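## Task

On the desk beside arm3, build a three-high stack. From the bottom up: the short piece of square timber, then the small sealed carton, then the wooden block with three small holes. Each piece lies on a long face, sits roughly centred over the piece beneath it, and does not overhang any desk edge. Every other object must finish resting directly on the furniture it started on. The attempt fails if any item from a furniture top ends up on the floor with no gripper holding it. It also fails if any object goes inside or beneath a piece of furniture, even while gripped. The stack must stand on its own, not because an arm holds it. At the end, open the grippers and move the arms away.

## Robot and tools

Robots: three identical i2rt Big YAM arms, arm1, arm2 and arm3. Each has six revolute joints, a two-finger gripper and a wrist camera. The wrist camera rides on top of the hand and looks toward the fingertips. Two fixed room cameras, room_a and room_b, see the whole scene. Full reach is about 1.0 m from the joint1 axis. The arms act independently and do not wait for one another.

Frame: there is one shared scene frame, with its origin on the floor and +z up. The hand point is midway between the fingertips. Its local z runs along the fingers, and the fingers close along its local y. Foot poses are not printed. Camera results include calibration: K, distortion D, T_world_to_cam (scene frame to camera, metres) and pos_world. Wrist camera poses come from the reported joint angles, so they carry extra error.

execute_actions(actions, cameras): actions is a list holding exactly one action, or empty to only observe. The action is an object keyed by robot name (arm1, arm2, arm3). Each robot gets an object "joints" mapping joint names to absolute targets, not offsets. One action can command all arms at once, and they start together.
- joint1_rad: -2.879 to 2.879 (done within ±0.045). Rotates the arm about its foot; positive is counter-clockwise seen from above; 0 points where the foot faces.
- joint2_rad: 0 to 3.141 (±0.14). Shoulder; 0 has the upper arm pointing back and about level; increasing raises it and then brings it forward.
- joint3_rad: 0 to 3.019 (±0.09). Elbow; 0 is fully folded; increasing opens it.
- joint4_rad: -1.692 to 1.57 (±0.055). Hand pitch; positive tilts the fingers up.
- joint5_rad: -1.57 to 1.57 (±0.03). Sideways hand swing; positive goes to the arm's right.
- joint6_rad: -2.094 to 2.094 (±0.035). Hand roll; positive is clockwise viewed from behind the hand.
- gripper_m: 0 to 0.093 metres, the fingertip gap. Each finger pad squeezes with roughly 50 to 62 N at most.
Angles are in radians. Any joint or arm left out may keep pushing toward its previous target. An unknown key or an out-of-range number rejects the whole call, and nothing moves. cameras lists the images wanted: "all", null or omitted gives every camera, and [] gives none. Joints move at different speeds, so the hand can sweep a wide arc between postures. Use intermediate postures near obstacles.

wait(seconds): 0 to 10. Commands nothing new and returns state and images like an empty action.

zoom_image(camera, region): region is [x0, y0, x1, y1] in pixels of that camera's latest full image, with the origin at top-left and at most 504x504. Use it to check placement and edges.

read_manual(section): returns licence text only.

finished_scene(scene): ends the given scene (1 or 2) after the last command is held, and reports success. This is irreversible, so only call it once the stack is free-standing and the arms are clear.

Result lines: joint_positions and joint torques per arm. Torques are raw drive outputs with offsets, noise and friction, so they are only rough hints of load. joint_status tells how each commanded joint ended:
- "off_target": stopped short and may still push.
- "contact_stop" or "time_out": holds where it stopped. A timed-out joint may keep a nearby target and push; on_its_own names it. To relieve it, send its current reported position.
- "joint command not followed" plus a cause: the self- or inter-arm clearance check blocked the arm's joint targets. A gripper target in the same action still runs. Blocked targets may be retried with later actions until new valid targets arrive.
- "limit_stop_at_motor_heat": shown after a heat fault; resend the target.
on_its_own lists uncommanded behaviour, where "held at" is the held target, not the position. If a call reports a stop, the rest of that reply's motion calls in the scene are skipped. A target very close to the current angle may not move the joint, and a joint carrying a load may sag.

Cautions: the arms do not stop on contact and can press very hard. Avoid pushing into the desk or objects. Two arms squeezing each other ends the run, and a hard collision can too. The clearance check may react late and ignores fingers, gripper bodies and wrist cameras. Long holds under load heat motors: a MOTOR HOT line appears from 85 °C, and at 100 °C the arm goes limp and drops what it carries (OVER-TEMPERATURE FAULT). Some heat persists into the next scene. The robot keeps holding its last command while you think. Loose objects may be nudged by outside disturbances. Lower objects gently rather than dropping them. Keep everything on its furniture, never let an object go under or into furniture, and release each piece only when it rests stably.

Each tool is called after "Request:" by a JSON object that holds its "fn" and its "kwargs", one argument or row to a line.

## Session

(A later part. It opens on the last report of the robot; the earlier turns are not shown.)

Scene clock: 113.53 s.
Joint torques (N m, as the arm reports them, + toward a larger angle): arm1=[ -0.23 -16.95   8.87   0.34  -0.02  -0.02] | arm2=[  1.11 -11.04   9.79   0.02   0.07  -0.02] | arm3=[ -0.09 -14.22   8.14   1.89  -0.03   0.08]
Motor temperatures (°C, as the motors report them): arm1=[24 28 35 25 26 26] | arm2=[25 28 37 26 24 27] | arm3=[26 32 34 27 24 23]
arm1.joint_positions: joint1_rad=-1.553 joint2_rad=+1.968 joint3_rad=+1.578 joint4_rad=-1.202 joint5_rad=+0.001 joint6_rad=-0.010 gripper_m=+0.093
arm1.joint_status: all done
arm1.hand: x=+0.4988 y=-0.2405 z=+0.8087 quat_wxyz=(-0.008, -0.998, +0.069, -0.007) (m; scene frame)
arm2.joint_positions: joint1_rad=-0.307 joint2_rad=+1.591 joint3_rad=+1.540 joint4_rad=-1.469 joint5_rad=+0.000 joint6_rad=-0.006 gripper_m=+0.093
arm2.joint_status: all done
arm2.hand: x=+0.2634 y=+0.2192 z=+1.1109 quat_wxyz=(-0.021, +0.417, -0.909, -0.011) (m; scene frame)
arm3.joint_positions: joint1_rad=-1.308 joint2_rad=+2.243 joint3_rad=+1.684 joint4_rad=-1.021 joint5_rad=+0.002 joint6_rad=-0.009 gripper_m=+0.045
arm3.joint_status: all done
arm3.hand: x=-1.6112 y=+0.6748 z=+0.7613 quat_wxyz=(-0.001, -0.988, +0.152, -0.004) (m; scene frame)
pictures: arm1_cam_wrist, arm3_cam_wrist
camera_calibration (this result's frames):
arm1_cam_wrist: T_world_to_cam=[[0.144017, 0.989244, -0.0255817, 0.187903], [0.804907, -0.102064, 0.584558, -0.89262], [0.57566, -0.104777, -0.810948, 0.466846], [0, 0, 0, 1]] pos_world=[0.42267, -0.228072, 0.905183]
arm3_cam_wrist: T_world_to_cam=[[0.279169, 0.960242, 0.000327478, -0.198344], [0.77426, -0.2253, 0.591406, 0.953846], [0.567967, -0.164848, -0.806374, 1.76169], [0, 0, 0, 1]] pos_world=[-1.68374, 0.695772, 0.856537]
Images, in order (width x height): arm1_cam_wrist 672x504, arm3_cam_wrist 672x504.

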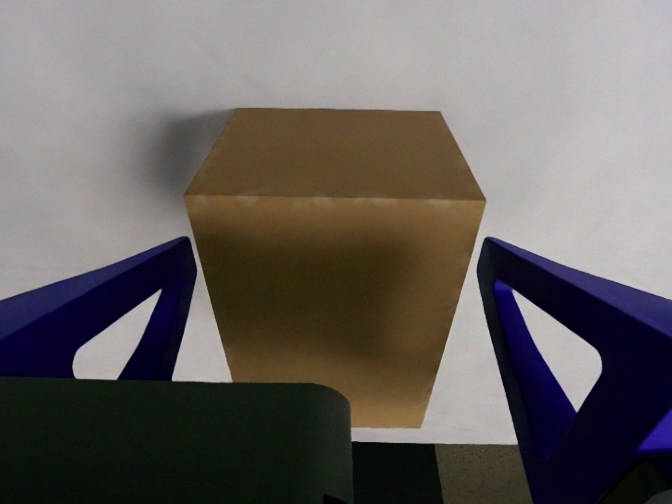

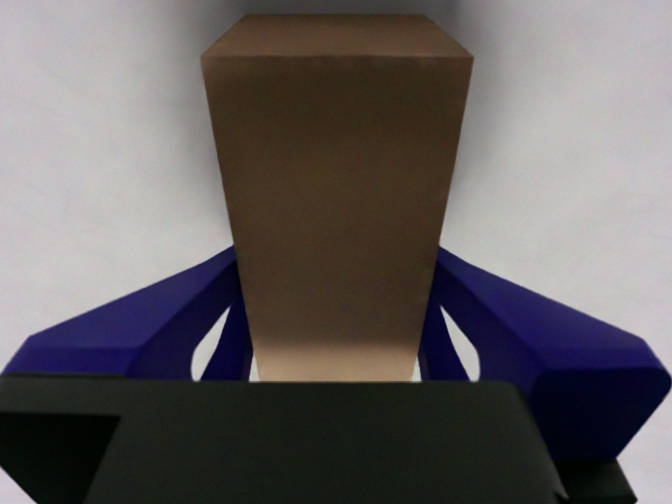

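Request:
{"fn": "execute_actions", "kwargs": {
  "actions": [
    {"arm1":{"joints":{"joint2_rad":1.5,"joint4_rad":-1.6}},"arm3":{"joints":{"joint2_rad":2.25,"gripper_m":0.093}}}
  ],
  "cameras": []
}}

Request:
{"fn": "execute_actions", "kwargs": {
  "actions": [
    {"arm1":{"joints":{"joint1_rad":0.3}},"arm3":{"joints":{"joint2_rad":1.75,"joint3_rad":1.56,"joint4_rad":-1.36}}}
  ],
  "cameras": []
}}

Request:
{"fn": "execute_actions", "kwargs": {
  "actions": [
    {"arm2":{"joints":{"joint1_rad":-1.305,"joint2_rad":1.99,"joint3_rad":1.55,"joint4_rad":-1.1}},"arm3":{"joints":{"joint1_rad":1.562,"joint2_rad":1.865,"joint3_rad":1.545,"joint4_rad":-1.215,"joint6_rad":0.05}}}
  ],
  "cameras": ["arm2_cam_wrist","arm3_cam_wrist"]
}}

Scene clock: 134.20 s.
Joint torques (N m, as the arm reports them, + toward a larger angle): arm1=[ -0.31 -12.34   8.58   0.09  -0.02  -0.03] | arm2=[  0.59 -11.08   9.85   0.     0.09  -0.01] | arm3=[ -0.1  -17.31   8.21   1.19  -0.02   0.08]
Motor temperatures (°C, as the motors report them): arm1=[24 28 36 25 26 26] | arm2=[25 28 38 26 24 27] | arm3=[26 31 34 27 24 23]
arm1.joint_positions: joint1_rad=-1.553 joint2_rad=+1.497 joint3_rad=+1.594 joint4_rad=-1.594 joint5_rad=+0.001 joint6_rad=-0.010 gripper_m=+0.093
arm1.joint_status: all done
arm1.hand: x=+0.6186 y=-0.2548 z=+1.0509 quat_wxyz=(-0.004, -0.997, +0.070, +0.040) (m; scene frame)
arm2.joint_positions: joint1_rad=-0.307 joint2_rad=+1.591 joint3_rad=+1.540 joint4_rad=-1.469 joint5_rad=+0.000 joint6_rad=-0.006 gripper_m=+0.093
arm2.joint_status: not commanded
arm2.hand: x=+0.2634 y=+0.2192 z=+1.1109 quat_wxyz=(-0.021, +0.417, -0.909, -0.011) (m; scene frame)
arm3.joint_positions: joint1_rad=-1.308 joint2_rad=+2.243 joint3_rad=+1.684 joint4_rad=-1.003 joint5_rad=+0.002 joint6_rad=-0.009 gripper_m=+0.093
arm3.joint_status: all done
arm3.hand: x=-1.6156 y=+0.6761 z=+0.7613 quat_wxyz=(+0.000, -0.988, +0.152, +0.006) (m; scene frame)
pictures: none
No camera images: the call's "cameras" was empty. Leave "cameras" out to get every camera's image.

Scene clock: 136.17 s.
Joint torques (N m, as the arm reports them, + toward a larger angle): arm1=[ -0.61 -12.5    8.71   0.09   0.    -0.03] | arm2=[  0.55 -11.14   9.83  -0.06   0.07  -0.01] | arm3=[ -0.09 -12.39  10.96   0.35  -0.03   0.08]
Motor temperatures (°C, as the motors report them): arm1=[24 28 36 25 26 26] | arm2=[25 28 38 26 24 27] | arm3=[26 31 34 27 24 23]
arm1.joint_positions: joint1_rad=+0.304 joint2_rad=+1.499 joint3_rad=+1.594 joint4_rad=-1.594 joint5_rad=+0.001 joint6_rad=-0.009 gripper_m=+0.093
arm1.joint_status: all done
arm1.hand: x=+1.1357 y=-0.7795 z=+1.0537 quat_wxyz=(-0.029, -0.653, -0.756, +0.032) (m; scene frame)
arm2.joint_positions: joint1_rad=-0.307 joint2_rad=+1.591 joint3_rad=+1.540 joint4_rad=-1.469 joint5_rad=+0.000 joint6_rad=-0.006 gripper_m=+0.093
arm2.joint_status: not commanded
arm2.hand: x=+0.2634 y=+0.2192 z=+1.1109 quat_wxyz=(-0.021, +0.417, -0.909, -0.011) (m; scene frame)
arm3.joint_positions: joint1_rad=-1.308 joint2_rad=+1.740 joint3_rad=+1.539 joint4_rad=-1.351 joint5_rad=+0.002 joint6_rad=-0.009 gripper_m=+0.093
arm3.joint_status: all done
arm3.hand: x=-1.5150 y=+0.6441 z=+0.9956 quat_wxyz=(+0.001, -0.988, +0.152, +0.011) (m; scene frame)
pictures: none
No camera images: the call's "cameras" was empty. Leave "cameras" out to get every camera's image.

Scene clock: 138.67 s.
Joint torques (N m, as the arm reports them, + toward a larger angle): arm1=[ -1.1  -12.53   8.71   0.1    0.    -0.03] | arm2=[  0.3  -16.21   8.18   0.43   0.01  -0.02] | arm3=[ -1.85 -15.75   9.1    0.74   0.09   0.09]
Motor temperatures (°C, as the motors report them): arm1=[24 28 36 25 26 26] | arm2=[25 28 38 26 24 27] | arm3=[26 31 34 27 24 23]
arm1.joint_positions: joint1_rad=+0.304 joint2_rad=+1.499 joint3_rad=+1.594 joint4_rad=-1.594 joint5_rad=+0.001 joint6_rad=-0.009 gripper_m=+0.093
arm1.joint_status: not commanded
arm1.hand: x=+1.1357 y=-0.7795 z=+1.0537 quat_wxyz=(-0.029, -0.653, -0.756, +0.032) (m; scene frame)
arm2.joint_positions: joint1_rad=-1.306 joint2_rad=+1.993 joint3_rad=+1.540 joint4_rad=-1.105 joint5_rad=+0.002 joint6_rad=-0.006 gripper_m=+0.093
arm2.joint_status: all done
arm2.hand: x=+0.5186 y=-0.2369 z=+0.9019 quat_wxyz=(-0.004, -0.070, -0.998, +0.002) (m; scene frame)
arm3.joint_positions: joint1_rad=+1.571 joint2_rad=+1.880 joint3_rad=+1.539 joint4_rad=-1.216 joint5_rad=-0.001 joint6_rad=+0.039 gripper_m=+0.093
arm3.joint_status: all done
arm3.hand: x=-0.5359 y=+0.1711 z=+0.9206 quat_wxyz=(-0.006, -0.303, -0.953, +0.003) (m; scene frame)
pictures: arm2_cam_wrist, arm3_cam_wrist
camera_calibration (this result's frames):
arm2_cam_wrist: T_world_to_cam=[[-0.131049, -0.991298, 0.012414, -0.181716], [-0.816025, 0.114972, 0.566467, -0.0513875], [-0.562965, 0.0641046, -0.823991, 1.17412], [0, 0, 0, 1]] pos_world=[0.59524, -0.249493, 0.998828]
arm3_cam_wrist: T_world_to_cam=[[-0.55936, -0.82892, 0.00302397, -0.160662], [-0.677567, 0.459321, 0.574393, -0.965886], [-0.477514, 0.319243, -0.818574, 0.564485], [0, 0, 0, 1]] pos_world=[-0.47477, 0.130268, 1.01736]
Images, in order (width x height): arm2_cam_wrist 672x504, arm3_cam_wrist 672x504.

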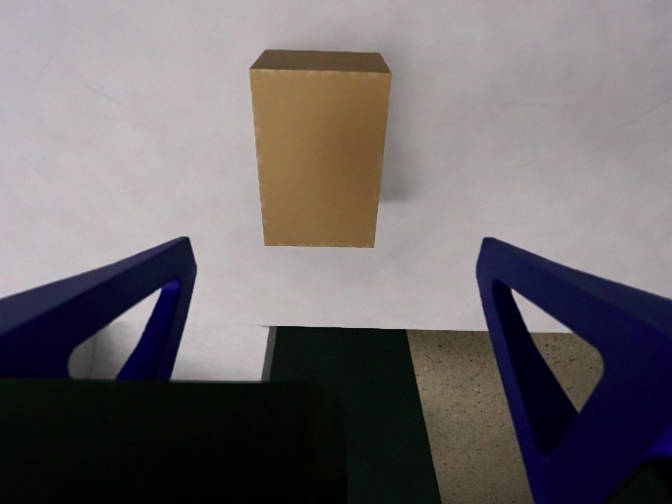

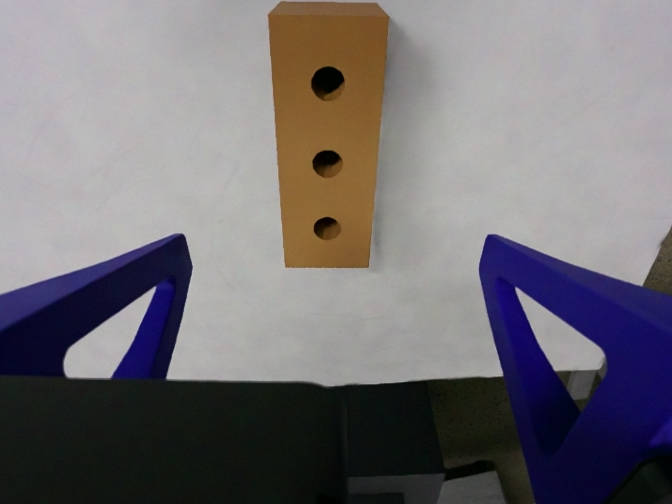

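Request:
{"fn": "execute_actions", "kwargs": {
  "actions": [
    {"arm2":{"joints":{"joint1_rad":-1.288,"joint2_rad":2.152,"joint3_rad":1.495,"joint4_rad":-0.9}},"arm3":{"joints":{"joint1_rad":1.58,"joint2_rad":1.985,"joint3_rad":1.452,"joint4_rad":-1.003}}}
  ],
  "cameras": ["arm2_cam_wrist","arm3_cam_wrist"]
}}

Request:
{"fn": "execute_actions", "kwargs": {
  "actions": [
    {"arm2":{"joints":{"gripper_m":0.03}},"arm3":{"joints":{"gripper_m":0.02}}}
  ],
  "cameras": ["arm2_cam_wrist","arm3_cam_wrist"]
}}

Scene clock: 157.47 s.
Joint torques (N m, as the arm reports them, + toward a larger angle): arm1=[ -1.1  -12.57   8.71   0.08   0.    -0.03] | arm2=[  0.38 -16.89   6.45   0.71   0.02  -0.01] | arm3=[ -0.12 -16.48   8.25   1.24   0.09   0.09]
Motor temperatures (°C, as the motors report them): arm1=[24 27 36 25 26 26] | arm2=[25 29 37 26 24 27] | arm3=[26 32 34 27 24 23]
arm1.joint_positions: joint1_rad=+0.304 joint2_rad=+1.499 joint3_rad=+1.594 joint4_rad=-1.594 joint5_rad=+0.001 joint6_rad=-0.009 gripper_m=+0.093
arm1.joint_status: not commanded
arm1.hand: x=+1.1357 y=-0.7795 z=+1.0537 quat_wxyz=(-0.029, -0.653, -0.756, +0.032) (m; scene frame)
arm2.joint_positions: joint1_rad=-1.292 joint2_rad=+2.153 joint3_rad=+1.495 joint4_rad=-0.911 joint5_rad=+0.002 joint6_rad=-0.006 gripper_m=+0.093
arm2.joint_status: all done
arm2.hand: x=+0.5229 y=-0.2290 z=+0.7967 quat_wxyz=(+0.002, -0.063, -0.998, +0.002) (m; scene frame)
arm3.joint_positions: joint1_rad=+1.571 joint2_rad=+1.997 joint3_rad=+1.444 joint4_rad=-1.014 joint5_rad=-0.001 joint6_rad=+0.039 gripper_m=+0.093
arm3.joint_status: all done
arm3.hand: x=-0.5353 y=+0.1704 z=+0.8241 quat_wxyz=(-0.001, -0.303, -0.953, +0.001) (m; scene frame)
pictures: arm2_cam_wrist, arm3_cam_wrist
camera_calibration (this result's frames):
arm2_cam_wrist: T_world_to_cam=[[-0.116538, -0.993112, 0.012169, -0.179871], [-0.8109, 0.102216, 0.576189, -0.00248954], [-0.573464, 0.05728, -0.817226, 1.08783], [0, 0, 0, 1]] pos_world=[0.600853, -0.240689, 0.89263]
arm3_cam_wrist: T_world_to_cam=[[-0.559359, -0.828921, 0.00283712, -0.160433], [-0.672302, 0.455669, 0.583418, -0.913783], [-0.4849, 0.324432, -0.812167, 0.47582], [0, 0, 0, 1]] pos_world=[-0.473352, 0.129025, 0.920018]
Images, in order (width x height): arm2_cam_wrist 672x504, arm3_cam_wrist 672x504.

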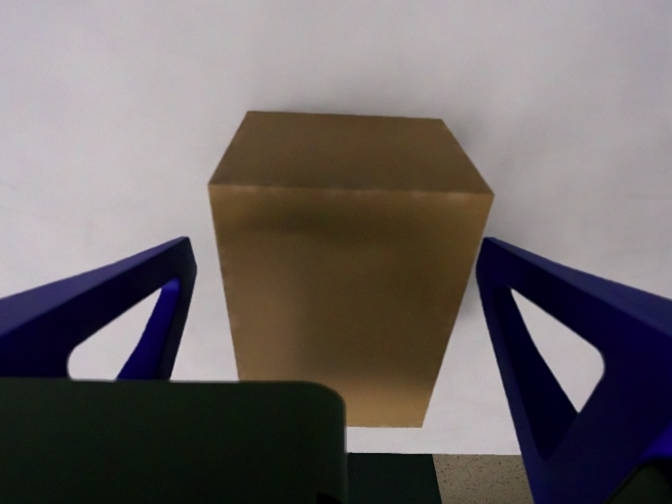

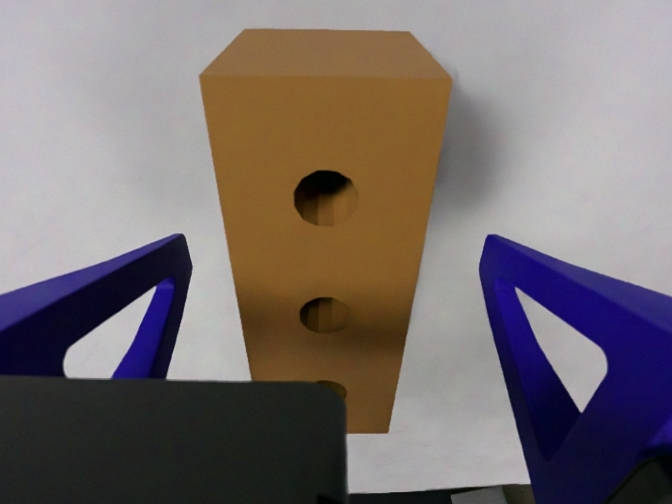

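Scene clock: 158.13 s.
Joint torques (N m, as the arm reports them, + toward a larger angle): arm1=[ -1.1  -12.54   8.71   0.09   0.    -0.03] | arm2=[  0.37 -17.14   6.45   0.72   0.04  -0.03] | arm3=[ -0.19 -15.83   8.31   1.12   0.06   0.09]
Motor temperatures (°C, as the motors report them): arm1=[24 27 36 25 26 26] | arm2=[25 29 37 26 24 27] | arm3=[26 32 34 27 24 23]
arm1.joint_positions: joint1_rad=+0.304 joint2_rad=+1.499 joint3_rad=+1.594 joint4_rad=-1.594 joint5_rad=+0.001 joint6_rad=-0.009 gripper_m=+0.093
arm1.joint_status: not commanded
arm1.hand: x=+1.1357 y=-0.7795 z=+1.0537 quat_wxyz=(-0.029, -0.653, -0.756, +0.032) (m; scene frame)
arm2.joint_positions: joint1_rad=-1.292 joint2_rad=+2.153 joint3_rad=+1.495 joint4_rad=-0.911 joint5_rad=+0.001 joint6_rad=-0.006 gripper_m=+0.059
arm2.joint_status: gripper_m off_target (ended at +0.059, target +0.030)
arm2.hand: x=+0.5230 y=-0.2289 z=+0.7967 quat_wxyz=(+0.002, -0.063, -0.998, +0.001) (m; scene frame)
arm3.joint_positions: joint1_rad=+1.571 joint2_rad=+1.997 joint3_rad=+1.444 joint4_rad=-1.014 joint5_rad=-0.001 joint6_rad=+0.040 gripper_m=+0.044
arm3.joint_status: gripper_m off_target (ended at +0.044, target +0.020)
arm3.hand: x=-0.5353 y=+0.1705 z=+0.8241 quat_wxyz=(-0.001, -0.303, -0.953, +0.001) (m; scene frame)
pictures: arm2_cam_wrist, arm3_cam_wrist
camera_calibration (this result's frames):
arm2_cam_wrist: T_world_to_cam=[[-0.116546, -0.99312, 0.0114117, -0.179136], [-0.811175, 0.101811, 0.575873, -0.00210912], [-0.573073, 0.0578586, -0.81746, 1.088], [0, 0, 0, 1]] pos_world=[0.600917, -0.240639, 0.892659]
arm3_cam_wrist: T_world_to_cam=[[-0.559359, -0.828918, 0.00359866, -0.160976], [-0.672059, 0.456042, 0.583405, -0.913707], [-0.485236, 0.323915, -0.812173, 0.475732], [0, 0, 0, 1]] pos_world=[-0.473266, 0.129157, 0.920018]
Images, in order (width x height): arm2_cam_wrist 672x504, arm3_cam_wrist 672x504.

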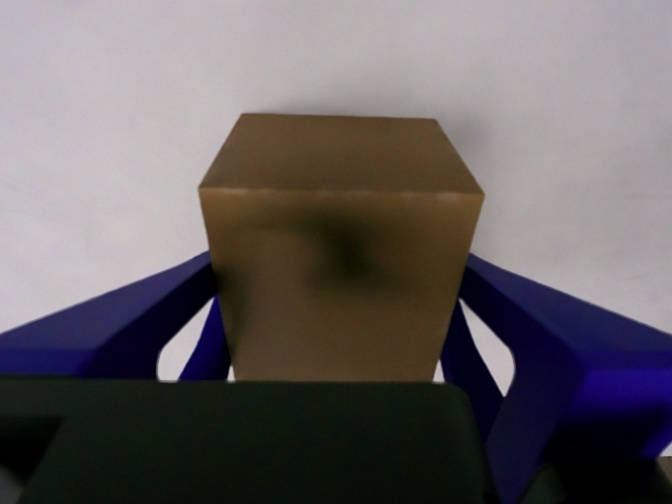

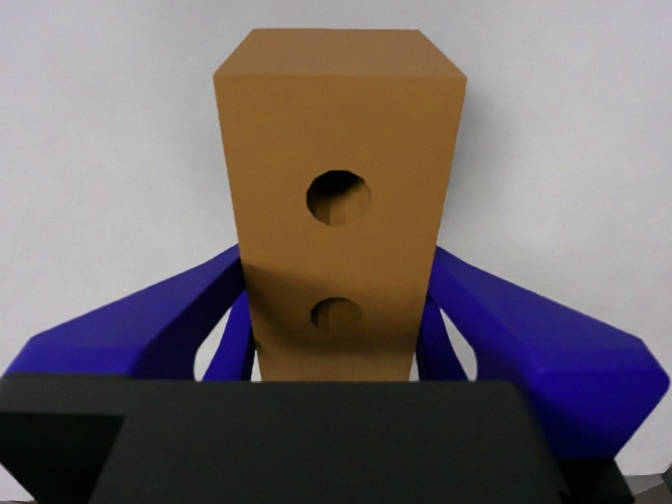

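Request:
{"fn": "execute_actions", "kwargs": {
  "actions": [
    {"arm2":{"joints":{"joint2_rad":1.85,"joint3_rad":1.56,"joint4_rad":-1.27}},"arm3":{"joints":{"joint2_rad":1.8,"joint3_rad":1.6,"joint4_rad":-1.36}}}
  ],
  "cameras": []
}}

Request:
{"fn": "execute_actions", "kwargs": {
  "actions": [
    {"arm2":{"joints":{"joint1_rad":1.40}},"arm3":{"joints":{"joint1_rad":-0.95,"joint3_rad":1.70,"joint4_rad":-1.45,"joint6_rad":0}}}
  ],
  "cameras": []
}}

Request:
{"fn": "execute_actions", "kwargs": {
  "actions": [
    {"arm2":{"joints":{"joint2_rad":2.085,"joint4_rad":-0.99}},"arm3":{"joints":{"joint2_rad":2.15,"joint4_rad":-1.03}}}
  ],
  "cameras": []
}}

Request:
{"fn": "execute_actions", "kwargs": {
  "actions": [
    {"arm2":{"joints":{"joint2_rad":2.155,"joint4_rad":-0.97}},"arm3":{"joints":{"joint2_rad":2.25,"joint4_rad":-1.005}}}
  ],
  "cameras": ["arm2_cam_wrist","arm3_cam_wrist","room_a"]
}}

Scene clock: 179.47 s.
Joint torques (N m, as the arm reports them, + toward a larger angle): arm1=[ -1.07 -12.58   8.72   0.09   0.    -0.03] | arm2=[  0.13 -13.44   9.58  -0.06   0.04  -0.03] | arm3=[ -0.21 -13.97  11.98   0.21   0.07   0.09]
Motor temperatures (°C, as the motors report them): arm1=[24 27 36 25 26 26] | arm2=[25 29 36 26 24 27] | arm3=[26 32 34 27 24 23]
arm1.joint_positions: joint1_rad=+0.304 joint2_rad=+1.499 joint3_rad=+1.594 joint4_rad=-1.594 joint5_rad=+0.001 joint6_rad=-0.009 gripper_m=+0.093
arm1.joint_status: not commanded
arm1.hand: x=+1.1357 y=-0.7795 z=+1.0537 quat_wxyz=(-0.029, -0.653, -0.756, +0.032) (m; scene frame)
arm2.joint_positions: joint1_rad=-1.292 joint2_rad=+1.835 joint3_rad=+1.538 joint4_rad=-1.259 joint5_rad=+0.001 joint6_rad=-0.006 gripper_m=+0.059
arm2.joint_status: all done
arm2.hand: x=+0.4901 y=-0.2243 z=+0.9879 quat_wxyz=(-0.005, -0.063, -0.998, +0.002) (m; scene frame)
arm3.joint_positions: joint1_rad=+1.571 joint2_rad=+1.798 joint3_rad=+1.560 joint4_rad=-1.349 joint5_rad=-0.001 joint6_rad=+0.040 gripper_m=+0.044
arm3.joint_status: all done
arm3.hand: x=-0.5564 y=+0.1848 z=+0.9718 quat_wxyz=(+0.008, -0.303, -0.953, -0.001) (m; scene frame)
pictures: none
No camera images: the call's "cameras" was empty. Leave "cameras" out to get every camera's image.

Scene clock: 182.03 s.
Joint torques (N m, as the arm reports them, + toward a larger angle): arm1=[ -1.09 -12.52   8.71   0.09   0.    -0.03] | arm2=[ -0.12 -14.03   9.53  -0.08   0.14  -0.03] | arm3=[ -0.12 -14.41  13.85   0.19  -0.04  -0.11]
Motor temperatures (°C, as the motors report them): arm1=[24 27 36 25 26 26] | arm2=[25 29 36 26 24 27] | arm3=[26 32 35 27 24 23]
arm1.joint_positions: joint1_rad=+0.304 joint2_rad=+1.499 joint3_rad=+1.594 joint4_rad=-1.594 joint5_rad=+0.001 joint6_rad=-0.009 gripper_m=+0.093
arm1.joint_status: not commanded
arm1.hand: x=+1.1357 y=-0.7795 z=+1.0537 quat_wxyz=(-0.029, -0.653, -0.756, +0.032) (m; scene frame)
arm2.joint_positions: joint1_rad=+1.405 joint2_rad=+1.839 joint3_rad=+1.538 joint4_rad=-1.259 joint5_rad=-0.002 joint6_rad=-0.006 gripper_m=+0.059
arm2.joint_status: all done
arm2.hand: x=-0.5261 y=+0.1515 z=+0.9907 quat_wxyz=(+0.000, +0.960, -0.281, -0.008) (m; scene frame)
arm3.joint_positions: joint1_rad=-0.959 joint2_rad=+1.807 joint3_rad=+1.643 joint4_rad=-1.438 joint5_rad=+0.002 joint6_rad=+0.010 gripper_m=+0.044
arm3.joint_status: all done
arm3.hand: x=-1.5548 y=+0.4608 z=+1.0003 quat_wxyz=(+0.001, -1.000, -0.013, -0.014) (m; scene frame)
pictures: none
No camera images: the call's "cameras" was empty. Leave "cameras" out to get every camera's image.

Scene clock: 183.23 s.
Joint torques (N m, as the arm reports them, + toward a larger angle): arm1=[ -1.09 -12.49   8.71   0.11   0.    -0.03] | arm2=[ -0.74 -17.95   8.59   0.69   0.14  -0.03] | arm3=[ -0.04 -19.93  11.14   1.06  -0.04  -0.11]
Motor temperatures (°C, as the motors report them): arm1=[24 27 36 25 26 26] | arm2=[25 29 36 26 24 27] | arm3=[26 32 35 27 24 23]
arm1.joint_positions: joint1_rad=+0.304 joint2_rad=+1.499 joint3_rad=+1.594 joint4_rad=-1.594 joint5_rad=+0.001 joint6_rad=-0.009 gripper_m=+0.093
arm1.joint_status: not commanded
arm1.hand: x=+1.1357 y=-0.7795 z=+1.0537 quat_wxyz=(-0.029, -0.653, -0.756, +0.032) (m; scene frame)
arm2.joint_positions: joint1_rad=+1.405 joint2_rad=+2.098 joint3_rad=+1.538 joint4_rad=-1.001 joint5_rad=-0.002 joint6_rad=-0.006 gripper_m=+0.059
arm2.joint_status: all done
arm2.hand: x=-0.5619 y=+0.1741 z=+0.8469 quat_wxyz=(+0.000, +0.960, -0.281, -0.007) (m; scene frame)
arm3.joint_positions: joint1_rad=-0.959 joint2_rad=+2.196 joint3_rad=+1.658 joint4_rad=-1.042 joint5_rad=+0.002 joint6_rad=+0.010 gripper_m=+0.044
arm3.joint_status: all done
arm3.hand: x=-1.6340 y=+0.4576 z=+0.7819 quat_wxyz=(+0.000, -1.000, -0.013, -0.003) (m; scene frame)
pictures: none
No camera images: the call's "cameras" was empty. Leave "cameras" out to get every camera's image.

Scene clock: 184.07 s.
Joint torques (N m, as the arm reports them, + toward a larger angle): arm1=[ -1.13 -12.52   8.7    0.1    0.    -0.02] | arm2=[ -0.55 -16.01   8.43   0.69   0.13  -0.02] | arm3=[  0.11 -15.28  10.87   0.99  -0.01  -0.12]
Motor temperatures (°C, as the motors report them): arm1=[24 27 36 25 26 26] | arm2=[25 29 37 26 24 27] | arm3=[26 32 35 27 24 23]
arm1.joint_positions: joint1_rad=+0.304 joint2_rad=+1.499 joint3_rad=+1.594 joint4_rad=-1.594 joint5_rad=+0.001 joint6_rad=-0.009 gripper_m=+0.093
arm1.joint_status: not commanded
arm1.hand: x=+1.1357 y=-0.7795 z=+1.0537 quat_wxyz=(-0.029, -0.653, -0.756, +0.032) (m; scene frame)
arm2.joint_positions: joint1_rad=+1.405 joint2_rad=+2.137 joint3_rad=+1.538 joint4_rad=-0.981 joint5_rad=-0.002 joint6_rad=-0.006 gripper_m=+0.059
arm2.joint_status: all done
arm2.hand: x=-0.5608 y=+0.1733 z=+0.8245 quat_wxyz=(+0.003, +0.960, -0.281, +0.002) (m; scene frame)
arm3.joint_positions: joint1_rad=-0.959 joint2_rad=+2.225 joint3_rad=+1.662 joint4_rad=-1.013 joint5_rad=+0.002 joint6_rad=+0.010 gripper_m=+0.044
arm3.joint_status: all done
arm3.hand: x=-1.6376 y=+0.4573 z=+0.7655 quat_wxyz=(+0.000, -1.000, -0.013, -0.001) (m; scene frame)
pictures: arm2_cam_wrist, arm3_cam_wrist, room_a
camera_calibration (this result's frames):
arm2_cam_wrist: T_world_to_cam=[[0.532023, 0.846721, 0.00392327, 0.144714], [0.690296, -0.43641, 0.577095, -0.00391442], [0.49035, -0.304319, -0.816668, 1.12496], [0, 0, 0, 1]] pos_world=[-0.625915, 0.218107, 0.920411]
arm3_cam_wrist: T_world_to_cam=[[-0.0473956, 0.998876, 0.000973016, -0.535051], [0.808422, 0.0377865, 0.58739, 0.86155], [0.586693, 0.0286263, -0.809304, 1.68863], [0, 0, 0, 1]] pos_world=[-1.71256, 0.453555, 0.86107]
Images, in order (width x height): arm2_cam_wrist 672x504, arm3_cam_wrist 672x504, room_a 672x504.

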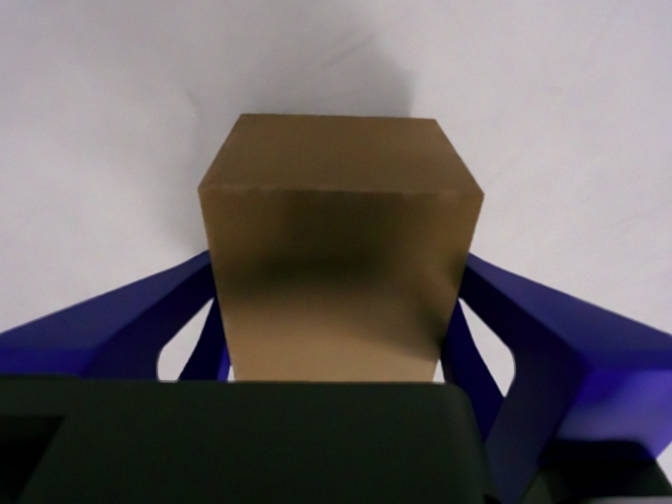

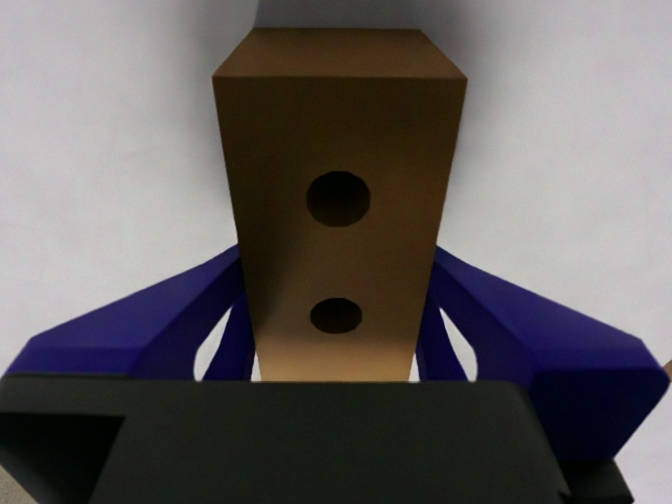

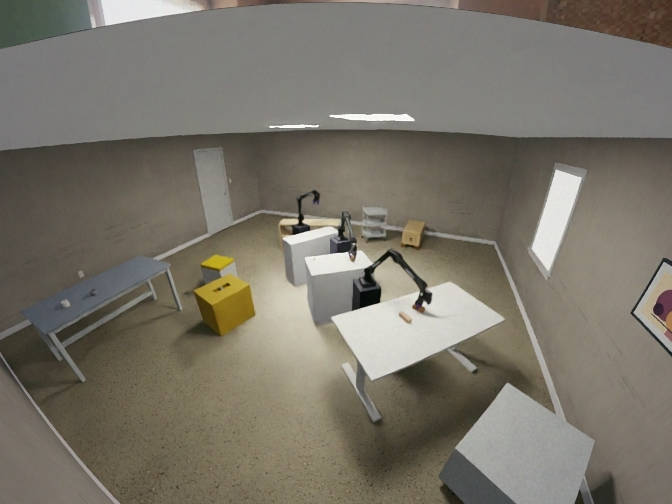

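Request:
{"fn": "execute_actions", "kwargs": {
  "actions": [
    {"arm2":{"joints":{"joint2_rad":2.18}},"arm3":{"joints":{"gripper_m":0.093}}}
  ],
  "cameras": []
}}

Request:
{"fn": "execute_actions", "kwargs": {
  "actions": [
    {"arm2":{"joints":{"gripper_m":0.093}},"arm3":{"joints":{"joint2_rad":1.75,"joint3_rad":1.54,"joint4_rad":-1.36}}}
  ],
  "cameras": ["arm2_cam_wrist"]
}}

Request:
{"fn": "execute_actions", "kwargs": {
  "actions": [
    {"arm2":{"joints":{"joint2_rad":1.6,"joint4_rad":-1.48}},"arm3":{"joints":{"joint1_rad":0.3}}}
  ],
  "cameras": []
}}

Request:
{"fn": "execute_actions", "kwargs": {
  "actions": [
    {"arm2":{"joints":{"joint1_rad":-0.8}},"arm3":{"joints":{"joint1_rad":1.572,"joint2_rad":1.85,"joint3_rad":1.52,"joint4_rad":-1.215,"joint6_rad":0.02}}}
  ],
  "cameras": ["arm3_cam_wrist"]
}}

Scene clock: 197.50 s.
Joint torques (N m, as the arm reports them, + toward a larger angle): arm1=[ -1.03 -12.51   8.71   0.11  -0.01  -0.03] | arm2=[ -0.16 -15.4    8.34   0.58   0.1   -0.03] | arm3=[  0.01 -15.79  10.85   0.97  -0.02  -0.11]
Motor temperatures (°C, as the motors report them): arm1=[24 27 36 25 26 26] | arm2=[25 29 37 26 24 27] | arm3=[26 32 35 27 24 23]
arm1.joint_positions: joint1_rad=+0.304 joint2_rad=+1.499 joint3_rad=+1.594 joint4_rad=-1.594 joint5_rad=+0.001 joint6_rad=-0.009 gripper_m=+0.093
arm1.joint_status: not commanded
arm1.hand: x=+1.1357 y=-0.7795 z=+1.0537 quat_wxyz=(-0.029, -0.653, -0.756, +0.032) (m; scene frame)
arm2.joint_positions: joint1_rad=+1.405 joint2_rad=+2.153 joint3_rad=+1.538 joint4_rad=-0.979 joint5_rad=-0.001 joint6_rad=-0.006 gripper_m=+0.059
arm2.joint_status: all done
arm2.hand: x=-0.5588 y=+0.1721 z=+0.8153 quat_wxyz=(+0.005, +0.960, -0.281, +0.008) (m; scene frame)
arm3.joint_positions: joint1_rad=-0.959 joint2_rad=+2.229 joint3_rad=+1.662 joint4_rad=-1.013 joint5_rad=+0.002 joint6_rad=+0.010 gripper_m=+0.093
arm3.joint_status: all done
arm3.hand: x=-1.6370 y=+0.4573 z=+0.7634 quat_wxyz=(+0.000, -1.000, -0.013, -0.003) (m; scene frame)
pictures: none
No camera images: the call's "cameras" was empty. Leave "cameras" out to get every camera's image.

Scene clock: 198.93 s.
Joint torques (N m, as the arm reports them, + toward a larger angle): arm1=[ -1.12 -12.57   8.71   0.1    0.    -0.03] | arm2=[ -0.59 -15.28   8.3    0.56   0.11  -0.02] | arm3=[ -0.1  -12.16  10.45   0.23  -0.02  -0.12]
Motor temperatures (°C, as the motors report them): arm1=[24 27 36 25 26 26] | arm2=[25 29 37 26 24 27] | arm3=[26 32 35 27 24 23]
arm1.joint_positions: joint1_rad=+0.304 joint2_rad=+1.499 joint3_rad=+1.594 joint4_rad=-1.594 joint5_rad=+0.001 joint6_rad=-0.009 gripper_m=+0.093
arm1.joint_status: not commanded
arm1.hand: x=+1.1357 y=-0.7795 z=+1.0537 quat_wxyz=(-0.029, -0.653, -0.756, +0.032) (m; scene frame)
arm2.joint_positions: joint1_rad=+1.405 joint2_rad=+2.153 joint3_rad=+1.538 joint4_rad=-0.979 joint5_rad=-0.001 joint6_rad=-0.006 gripper_m=+0.093
arm2.joint_status: all done
arm2.hand: x=-0.5588 y=+0.1721 z=+0.8153 quat_wxyz=(+0.005, +0.960, -0.281, +0.008) (m; scene frame)
arm3.joint_positions: joint1_rad=-0.959 joint2_rad=+1.739 joint3_rad=+1.521 joint4_rad=-1.351 joint5_rad=+0.002 joint6_rad=+0.010 gripper_m=+0.093
arm3.joint_status: all done
arm3.hand: x=-1.5349 y=+0.4613 z=+0.9897 quat_wxyz=(+0.000, -1.000, -0.013, +0.003) (m; scene frame)
pictures: arm2_cam_wrist
camera_calibration (this result's frames):
arm2_cam_wrist: T_world_to_cam=[[0.531923, 0.846781, 0.0044804, 0.144165], [0.683177, -0.432266, 0.58857, -0.0146365], [0.500327, -0.310013, -0.808434, 1.1159], [0, 0, 0, 1]] pos_world=[-0.624999, 0.217539, 0.910098]
Images, in order (width x height): arm2_cam_wrist 672x504.

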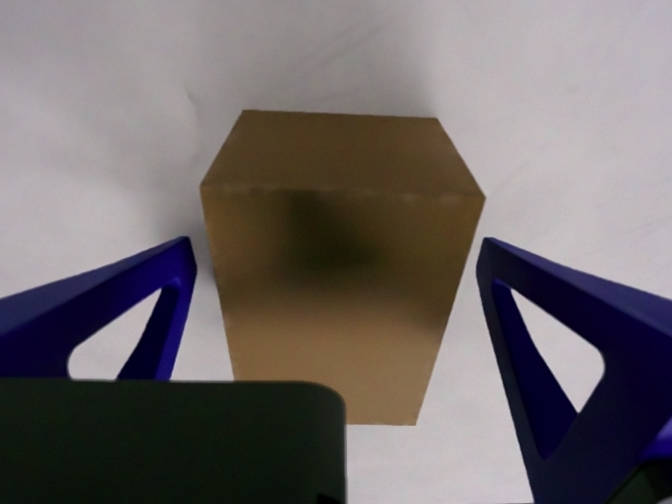

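Scene clock: 200.60 s.
Joint torques (N m, as the arm reports them, + toward a larger angle): arm1=[ -1.05 -12.5    8.71   0.09  -0.01  -0.03] | arm2=[ -0.67 -10.55   9.51   0.04   0.1   -0.02] | arm3=[ -1.56 -12.63  10.75   0.32   0.11  -0.11]
Motor temperatures (°C, as the motors report them): arm1=[24 27 36 25 26 26] | arm2=[25 29 37 26 24 27] | arm3=[26 32 35 27 24 23]
arm1.joint_positions: joint1_rad=+0.304 joint2_rad=+1.499 joint3_rad=+1.594 joint4_rad=-1.594 joint5_rad=+0.001 joint6_rad=-0.009 gripper_m=+0.093
arm1.joint_status: not commanded
arm1.hand: x=+1.1357 y=-0.7795 z=+1.0537 quat_wxyz=(-0.029, -0.653, -0.756, +0.032) (m; scene frame)
arm2.joint_positions: joint1_rad=+1.405 joint2_rad=+1.588 joint3_rad=+1.543 joint4_rad=-1.470 joint5_rad=-0.001 joint6_rad=-0.006 gripper_m=+0.093
arm2.joint_status: all done
arm2.hand: x=-0.4719 y=+0.1170 z=+1.1174 quat_wxyz=(-0.007, +0.959, -0.281, -0.030) (m; scene frame)
arm3.joint_positions: joint1_rad=+0.305 joint2_rad=+1.742 joint3_rad=+1.521 joint4_rad=-1.351 joint5_rad=-0.001 joint6_rad=+0.009 gripper_m=+0.093
arm3.joint_status: all done
arm3.hand: x=-1.1507 y=-0.0271 z=+0.9881 quat_wxyz=(+0.000, -0.799, -0.601, +0.001) (m; scene frame)
pictures: none
No camera images: the call's "cameras" was empty. Leave "cameras" out to get every camera's image.

Scene clock: 202.77 s.
Joint torques (N m, as the arm reports them, + toward a larger angle): arm1=[ -1.08 -12.53   8.71   0.1    0.    -0.02] | arm2=[  0.29 -11.26   9.56   0.05   0.08  -0.01] | arm3=[ -1.7  -15.51   8.49   0.8    0.11   0.08]
Motor temperatures (°C, as the motors report them): arm1=[24 27 36 25 26 26] | arm2=[25 29 37 26 24 27] | arm3=[26 32 35 27 24 23]
arm1.joint_positions: joint1_rad=+0.304 joint2_rad=+1.499 joint3_rad=+1.594 joint4_rad=-1.594 joint5_rad=+0.001 joint6_rad=-0.009 gripper_m=+0.093
arm1.joint_status: not commanded
arm1.hand: x=+1.1357 y=-0.7795 z=+1.0537 quat_wxyz=(-0.029, -0.653, -0.756, +0.032) (m; scene frame)
arm2.joint_positions: joint1_rad=-0.807 joint2_rad=+1.591 joint3_rad=+1.543 joint4_rad=-1.470 joint5_rad=+0.000 joint6_rad=-0.006 gripper_m=+0.093
arm2.joint_status: all done
arm2.hand: x=+0.4018 y=+0.0192 z=+1.1115 quat_wxyz=(-0.024, +0.179, -0.984, -0.005) (m; scene frame)
arm3.joint_positions: joint1_rad=+1.578 joint2_rad=+1.860 joint3_rad=+1.521 joint4_rad=-1.217 joint5_rad=-0.002 joint6_rad=+0.010 gripper_m=+0.093
arm3.joint_status: all done
arm3.hand: x=-0.5391 y=+0.1781 z=+0.9244 quat_wxyz=(-0.006, -0.286, -0.958, +0.002) (m; scene frame)
pictures: arm3_cam_wrist
camera_calibration (this result's frames):
arm3_cam_wrist: T_world_to_cam=[[-0.528953, -0.848647, 0.00263747, -0.136334], [-0.69385, 0.434255, 0.574451, -0.977858], [-0.488652, 0.302028, -0.818535, 0.560884], [0, 0, 0, 1]] pos_world=[-0.476524, 0.139538, 1.02119]
Images, in order (width x height): arm3_cam_wrist 672x504.

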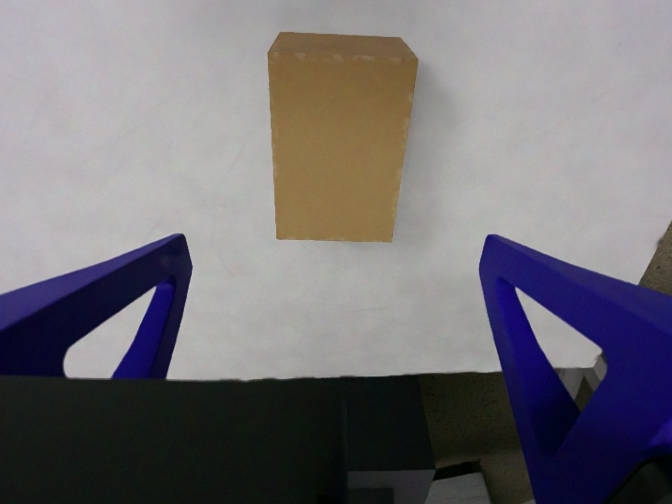

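Request:
{"fn": "execute_actions", "kwargs": {
  "actions": [
    {"arm3":{"joints":{"joint2_rad":1.974,"joint3_rad":1.432,"joint4_rad":-0.997,"joint6_rad":0.06}}}
  ],
  "cameras": ["arm3_cam_wrist"]
}}

Request:
{"fn": "execute_actions", "kwargs": {
  "actions": [
    {"arm3":{"joints":{"gripper_m":0.03}}}
  ],
  "cameras": ["arm3_cam_wrist"]
}}

Request:
{"fn": "execute_actions", "kwargs": {
  "actions": [
    {"arm3":{"joints":{"joint2_rad":1.8,"joint3_rad":1.6,"joint4_rad":-1.36}}}
  ],
  "cameras": []
}}

Request:
{"fn": "execute_actions", "kwargs": {
  "actions": [
    {"arm3":{"joints":{"joint1_rad":-1.3,"joint3_rad":1.745,"joint4_rad":-1.47,"joint6_rad":-0.02}}}
  ],
  "cameras": []
}}

Request:
{"fn": "execute_actions", "kwargs": {
  "actions": [
    {"arm3":{"joints":{"joint2_rad":2.10,"joint4_rad":-1.11}}}
  ],
  "cameras": ["arm3_cam_wrist"]
}}

Scene clock: 218.70 s.
Joint torques (N m, as the arm reports them, + toward a larger angle): arm1=[ -1.1  -12.55   8.73   0.09   0.    -0.03] | arm2=[  0.43 -11.2    9.54   0.04   0.07  -0.01] | arm3=[ -1.54 -15.33   8.33   1.2    0.12   0.1 ]
Motor temperatures (°C, as the motors report them): arm1=[24 27 36 25 26 26] | arm2=[25 29 38 26 24 27] | arm3=[26 32 34 27 24 23]
arm1.joint_positions: joint1_rad=+0.304 joint2_rad=+1.499 joint3_rad=+1.594 joint4_rad=-1.594 joint5_rad=+0.001 joint6_rad=-0.009 gripper_m=+0.093
arm1.joint_status: not commanded
arm1.hand: x=+1.1357 y=-0.7795 z=+1.0537 quat_wxyz=(-0.029, -0.653, -0.756, +0.032) (m; scene frame)
arm2.joint_positions: joint1_rad=-0.807 joint2_rad=+1.591 joint3_rad=+1.543 joint4_rad=-1.470 joint5_rad=+0.000 joint6_rad=-0.006 gripper_m=+0.093
arm2.joint_status: not commanded
arm2.hand: x=+0.4018 y=+0.0192 z=+1.1115 quat_wxyz=(-0.024, +0.179, -0.984, -0.005) (m; scene frame)
arm3.joint_positions: joint1_rad=+1.578 joint2_rad=+1.987 joint3_rad=+1.424 joint4_rad=-1.009 joint5_rad=-0.002 joint6_rad=+0.049 gripper_m=+0.093
arm3.joint_status: all done
arm3.hand: x=-0.5384 y=+0.1774 z=+0.8229 quat_wxyz=(+0.001, -0.304, -0.953, +0.000) (m; scene frame)
pictures: arm3_cam_wrist
camera_calibration (this result's frames):
arm3_cam_wrist: T_world_to_cam=[[-0.560941, -0.827852, 0.00254958, -0.157228], [-0.669293, 0.455312, 0.587143, -0.919713], [-0.487228, 0.327646, -0.809479, 0.467065], [0, 0, 0, 1]] pos_world=[-0.476186, 0.135563, 0.918484]
Images, in order (width x height): arm3_cam_wrist 672x504.

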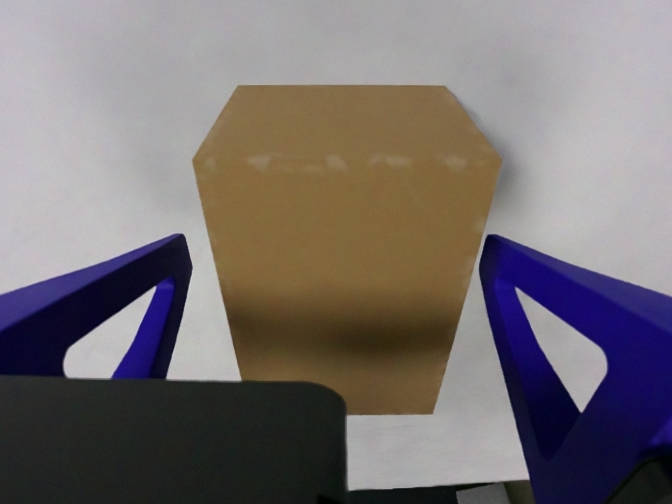

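Scene clock: 219.33 s.
Joint torques (N m, as the arm reports them, + toward a larger angle): arm1=[ -1.13 -12.51   8.71   0.1   -0.01  -0.03] | arm2=[  0.67 -11.28   9.51   0.05   0.08  -0.03] | arm3=[ -1.61 -15.76   8.28   1.13   0.09   0.1 ]
Motor temperatures (°C, as the motors report them): arm1=[24 27 36 25 26 26] | arm2=[25 29 38 26 24 27] | arm3=[26 32 34 27 24 23]
arm1.joint_positions: joint1_rad=+0.304 joint2_rad=+1.499 joint3_rad=+1.594 joint4_rad=-1.594 joint5_rad=+0.001 joint6_rad=-0.009 gripper_m=+0.093
arm1.joint_status: not commanded
arm1.hand: x=+1.1357 y=-0.7795 z=+1.0537 quat_wxyz=(-0.029, -0.653, -0.756, +0.032) (m; scene frame)
arm2.joint_positions: joint1_rad=-0.807 joint2_rad=+1.591 joint3_rad=+1.543 joint4_rad=-1.470 joint5_rad=+0.000 joint6_rad=-0.006 gripper_m=+0.093
arm2.joint_status: not commanded
arm2.hand: x=+0.4018 y=+0.0192 z=+1.1115 quat_wxyz=(-0.024, +0.179, -0.984, -0.005) (m; scene frame)
arm3.joint_positions: joint1_rad=+1.578 joint2_rad=+1.987 joint3_rad=+1.424 joint4_rad=-1.008 joint5_rad=-0.001 joint6_rad=+0.049 gripper_m=+0.059
arm3.joint_status: gripper_m off_target (ended at +0.059, target +0.030)
arm3.hand: x=-0.5384 y=+0.1772 z=+0.8229 quat_wxyz=(+0.001, -0.304, -0.953, +0.001) (m; scene frame)
pictures: arm3_cam_wrist
camera_calibration (this result's frames):
arm3_cam_wrist: T_world_to_cam=[[-0.56157, -0.827423, 0.00330353, -0.158391], [-0.668895, 0.45632, 0.586815, -0.919328], [-0.487052, 0.327328, -0.809714, 0.467467], [0, 0, 0, 1]] pos_world=[-0.476201, 0.135436, 0.918513]
Images, in order (width x height): arm3_cam_wrist 672x504.

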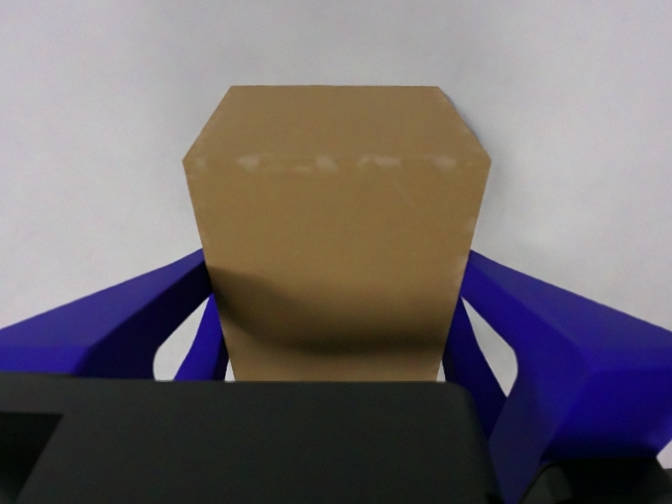

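Scene clock: 220.43 s.
Joint torques (N m, as the arm reports them, + toward a larger angle): arm1=[ -1.09 -12.52   8.71   0.1   -0.01  -0.03] | arm2=[  0.52 -11.29   9.54   0.     0.09  -0.02] | arm3=[ -1.62 -12.54  11.69   0.3    0.09   0.1 ]
Motor temperatures (°C, as the motors report them): arm1=[24 27 36 25 26 26] | arm2=[25 29 38 26 24 27] | arm3=[26 32 35 27 24 23]
arm1.joint_positions: joint1_rad=+0.304 joint2_rad=+1.499 joint3_rad=+1.594 joint4_rad=-1.594 joint5_rad=+0.001 joint6_rad=-0.009 gripper_m=+0.093
arm1.joint_status: not commanded
arm1.hand: x=+1.1357 y=-0.7795 z=+1.0537 quat_wxyz=(-0.029, -0.653, -0.756, +0.032) (m; scene frame)
arm2.joint_positions: joint1_rad=-0.807 joint2_rad=+1.591 joint3_rad=+1.543 joint4_rad=-1.470 joint5_rad=+0.000 joint6_rad=-0.006 gripper_m=+0.093
arm2.joint_status: not commanded
arm2.hand: x=+0.4018 y=+0.0192 z=+1.1115 quat_wxyz=(-0.024, +0.179, -0.984, -0.005) (m; scene frame)
arm3.joint_positions: joint1_rad=+1.578 joint2_rad=+1.791 joint3_rad=+1.566 joint4_rad=-1.349 joint5_rad=-0.001 joint6_rad=+0.049 gripper_m=+0.059
arm3.joint_status: all done
arm3.hand: x=-0.5526 y=+0.1868 z=+0.9775 quat_wxyz=(+0.002, -0.304, -0.953, +0.000) (m; scene frame)
pictures: none
No camera images: the call's "cameras" was empty. Leave "cameras" out to get every camera's image.

Scene clock: 222.93 s.
Joint torques (N m, as the arm reports them, + toward a larger angle): arm1=[ -1.09 -12.53   8.71   0.1    0.    -0.03] | arm2=[  0.38 -11.38   9.55   0.03   0.08  -0.02] | arm3=[ -0.47 -14.18  13.18   0.28  -0.04  -0.13]
Motor temperatures (°C, as the motors report them): arm1=[24 27 36 25 26 26] | arm2=[25 29 38 26 24 27] | arm3=[26 32 35 27 24 23]
arm1.joint_positions: joint1_rad=+0.304 joint2_rad=+1.499 joint3_rad=+1.594 joint4_rad=-1.594 joint5_rad=+0.001 joint6_rad=-0.009 gripper_m=+0.093
arm1.joint_status: not commanded
arm1.hand: x=+1.1357 y=-0.7795 z=+1.0537 quat_wxyz=(-0.029, -0.653, -0.756, +0.032) (m; scene frame)
arm2.joint_positions: joint1_rad=-0.807 joint2_rad=+1.591 joint3_rad=+1.543 joint4_rad=-1.470 joint5_rad=+0.000 joint6_rad=-0.006 gripper_m=+0.093
arm2.joint_status: not commanded
arm2.hand: x=+0.4018 y=+0.0192 z=+1.1115 quat_wxyz=(-0.024, +0.179, -0.984, -0.005) (m; scene frame)
arm3.joint_positions: joint1_rad=-1.308 joint2_rad=+1.803 joint3_rad=+1.698 joint4_rad=-1.459 joint5_rad=+0.002 joint6_rad=-0.009 gripper_m=+0.059
arm3.joint_status: all done
arm3.hand: x=-1.5385 y=+0.6519 z=+1.0224 quat_wxyz=(+0.000, -0.988, +0.152, +0.004) (m; scene frame)
pictures: none
No camera images: the call's "cameras" was empty. Leave "cameras" out to get every camera's image.

Scene clock: 224.10 s.
Joint torques (N m, as the arm reports them, + toward a larger angle): arm1=[ -1.12 -12.5    8.71   0.11   0.    -0.03] | arm2=[  0.58 -11.02   9.52   0.04   0.08  -0.02] | arm3=[ -0.03 -20.29  11.63   1.2   -0.04  -0.12]
Motor temperatures (°C, as the motors report them): arm1=[24 27 36 25 26 26] | arm2=[25 28 38 26 24 27] | arm3=[26 32 35 27 24 23]
arm1.joint_positions: joint1_rad=+0.304 joint2_rad=+1.499 joint3_rad=+1.594 joint4_rad=-1.594 joint5_rad=+0.001 joint6_rad=-0.009 gripper_m=+0.093
arm1.joint_status: not commanded
arm1.hand: x=+1.1357 y=-0.7795 z=+1.0537 quat_wxyz=(-0.029, -0.653, -0.756, +0.032) (m; scene frame)
arm2.joint_positions: joint1_rad=-0.807 joint2_rad=+1.591 joint3_rad=+1.543 joint4_rad=-1.470 joint5_rad=+0.000 joint6_rad=-0.006 gripper_m=+0.093
arm2.joint_status: not commanded
arm2.hand: x=+0.4018 y=+0.0192 z=+1.1115 quat_wxyz=(-0.024, +0.179, -0.984, -0.005) (m; scene frame)
arm3.joint_positions: joint1_rad=-1.308 joint2_rad=+2.139 joint3_rad=+1.705 joint4_rad=-1.122 joint5_rad=+0.002 joint6_rad=-0.009 gripper_m=+0.059
arm3.joint_status: all done
arm3.hand: x=-1.6117 y=+0.6751 z=+0.8320 quat_wxyz=(+0.001, -0.988, +0.152, +0.008) (m; scene frame)
pictures: arm3_cam_wrist
camera_calibration (this result's frames):
arm3_cam_wrist: T_world_to_cam=[[0.279246, 0.960219, 0.00106864, -0.199049], [0.787542, -0.229665, 0.571867, 0.953099], [0.549363, -0.15885, -0.820346, 1.7966], [0, 0, 0, 1]] pos_world=[-1.682, 0.695413, 0.928996]
Images, in order (width x height): arm3_cam_wrist 672x504.

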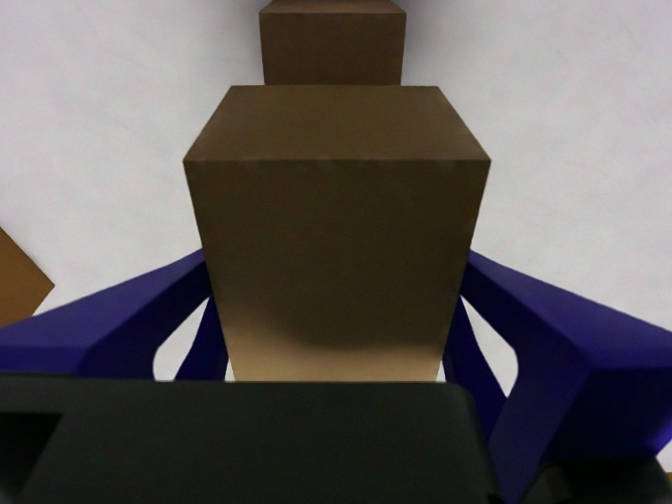

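Request:
{"fn": "execute_actions", "kwargs": {
  "actions": [
    {"arm3":{"joints":{"joint2_rad":2.2,"joint4_rad":-1.09}}}
  ],
  "cameras": ["arm3_cam_wrist"]
}}

Scene clock: 230.27 s.
Joint torques (N m, as the arm reports them, + toward a larger angle): arm1=[ -1.11 -12.49   8.71   0.08  -0.01  -0.02] | arm2=[  0.65 -11.2    9.52   0.03   0.07  -0.02] | arm3=[ -0.42 -16.02  11.21   1.06  -0.03  -0.13]
Motor temperatures (°C, as the motors report them): arm1=[24 27 36 25 26 26] | arm2=[25 28 38 26 24 27] | arm3=[26 32 35 27 24 23]
arm1.joint_positions: joint1_rad=+0.304 joint2_rad=+1.499 joint3_rad=+1.594 joint4_rad=-1.594 joint5_rad=+0.001 joint6_rad=-0.009 gripper_m=+0.093
arm1.joint_status: not commanded
arm1.hand: x=+1.1357 y=-0.7795 z=+1.0537 quat_wxyz=(-0.029, -0.653, -0.756, +0.032) (m; scene frame)
arm2.joint_positions: joint1_rad=-0.807 joint2_rad=+1.591 joint3_rad=+1.543 joint4_rad=-1.470 joint5_rad=+0.000 joint6_rad=-0.006 gripper_m=+0.093
arm2.joint_status: not commanded
arm2.hand: x=+0.4018 y=+0.0192 z=+1.1115 quat_wxyz=(-0.024, +0.179, -0.984, -0.005) (m; scene frame)
arm3.joint_positions: joint1_rad=-1.308 joint2_rad=+2.175 joint3_rad=+1.708 joint4_rad=-1.099 joint5_rad=+0.002 joint6_rad=-0.010 gripper_m=+0.059
arm3.joint_status: all done
arm3.hand: x=-1.6139 y=+0.6757 z=+0.8108 quat_wxyz=(+0.000, -0.988, +0.151, +0.003) (m; scene frame)
pictures: arm3_cam_wrist
camera_calibration (this result's frames):
arm3_cam_wrist: T_world_to_cam=[[0.278477, 0.960443, 0.000386673, -0.199813], [0.782357, -0.227075, 0.579961, 0.95038], [0.557107, -0.161203, -0.814644, 1.78998], [0, 0, 0, 1]] pos_world=[-1.68511, 0.696268, 0.907092]
Images, in order (width x height): arm3_cam_wrist 672x504.

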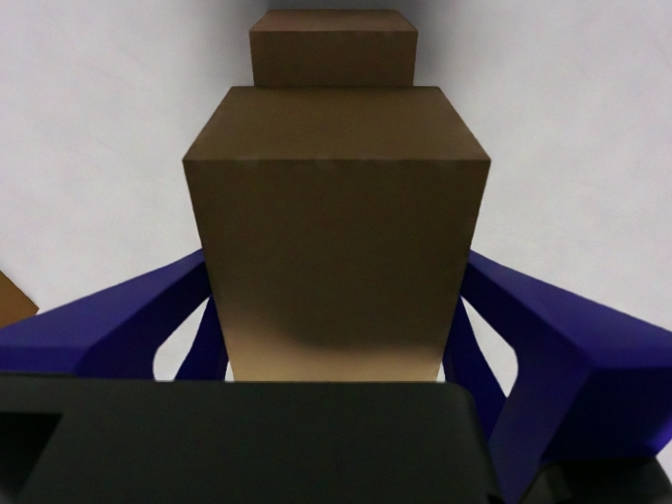

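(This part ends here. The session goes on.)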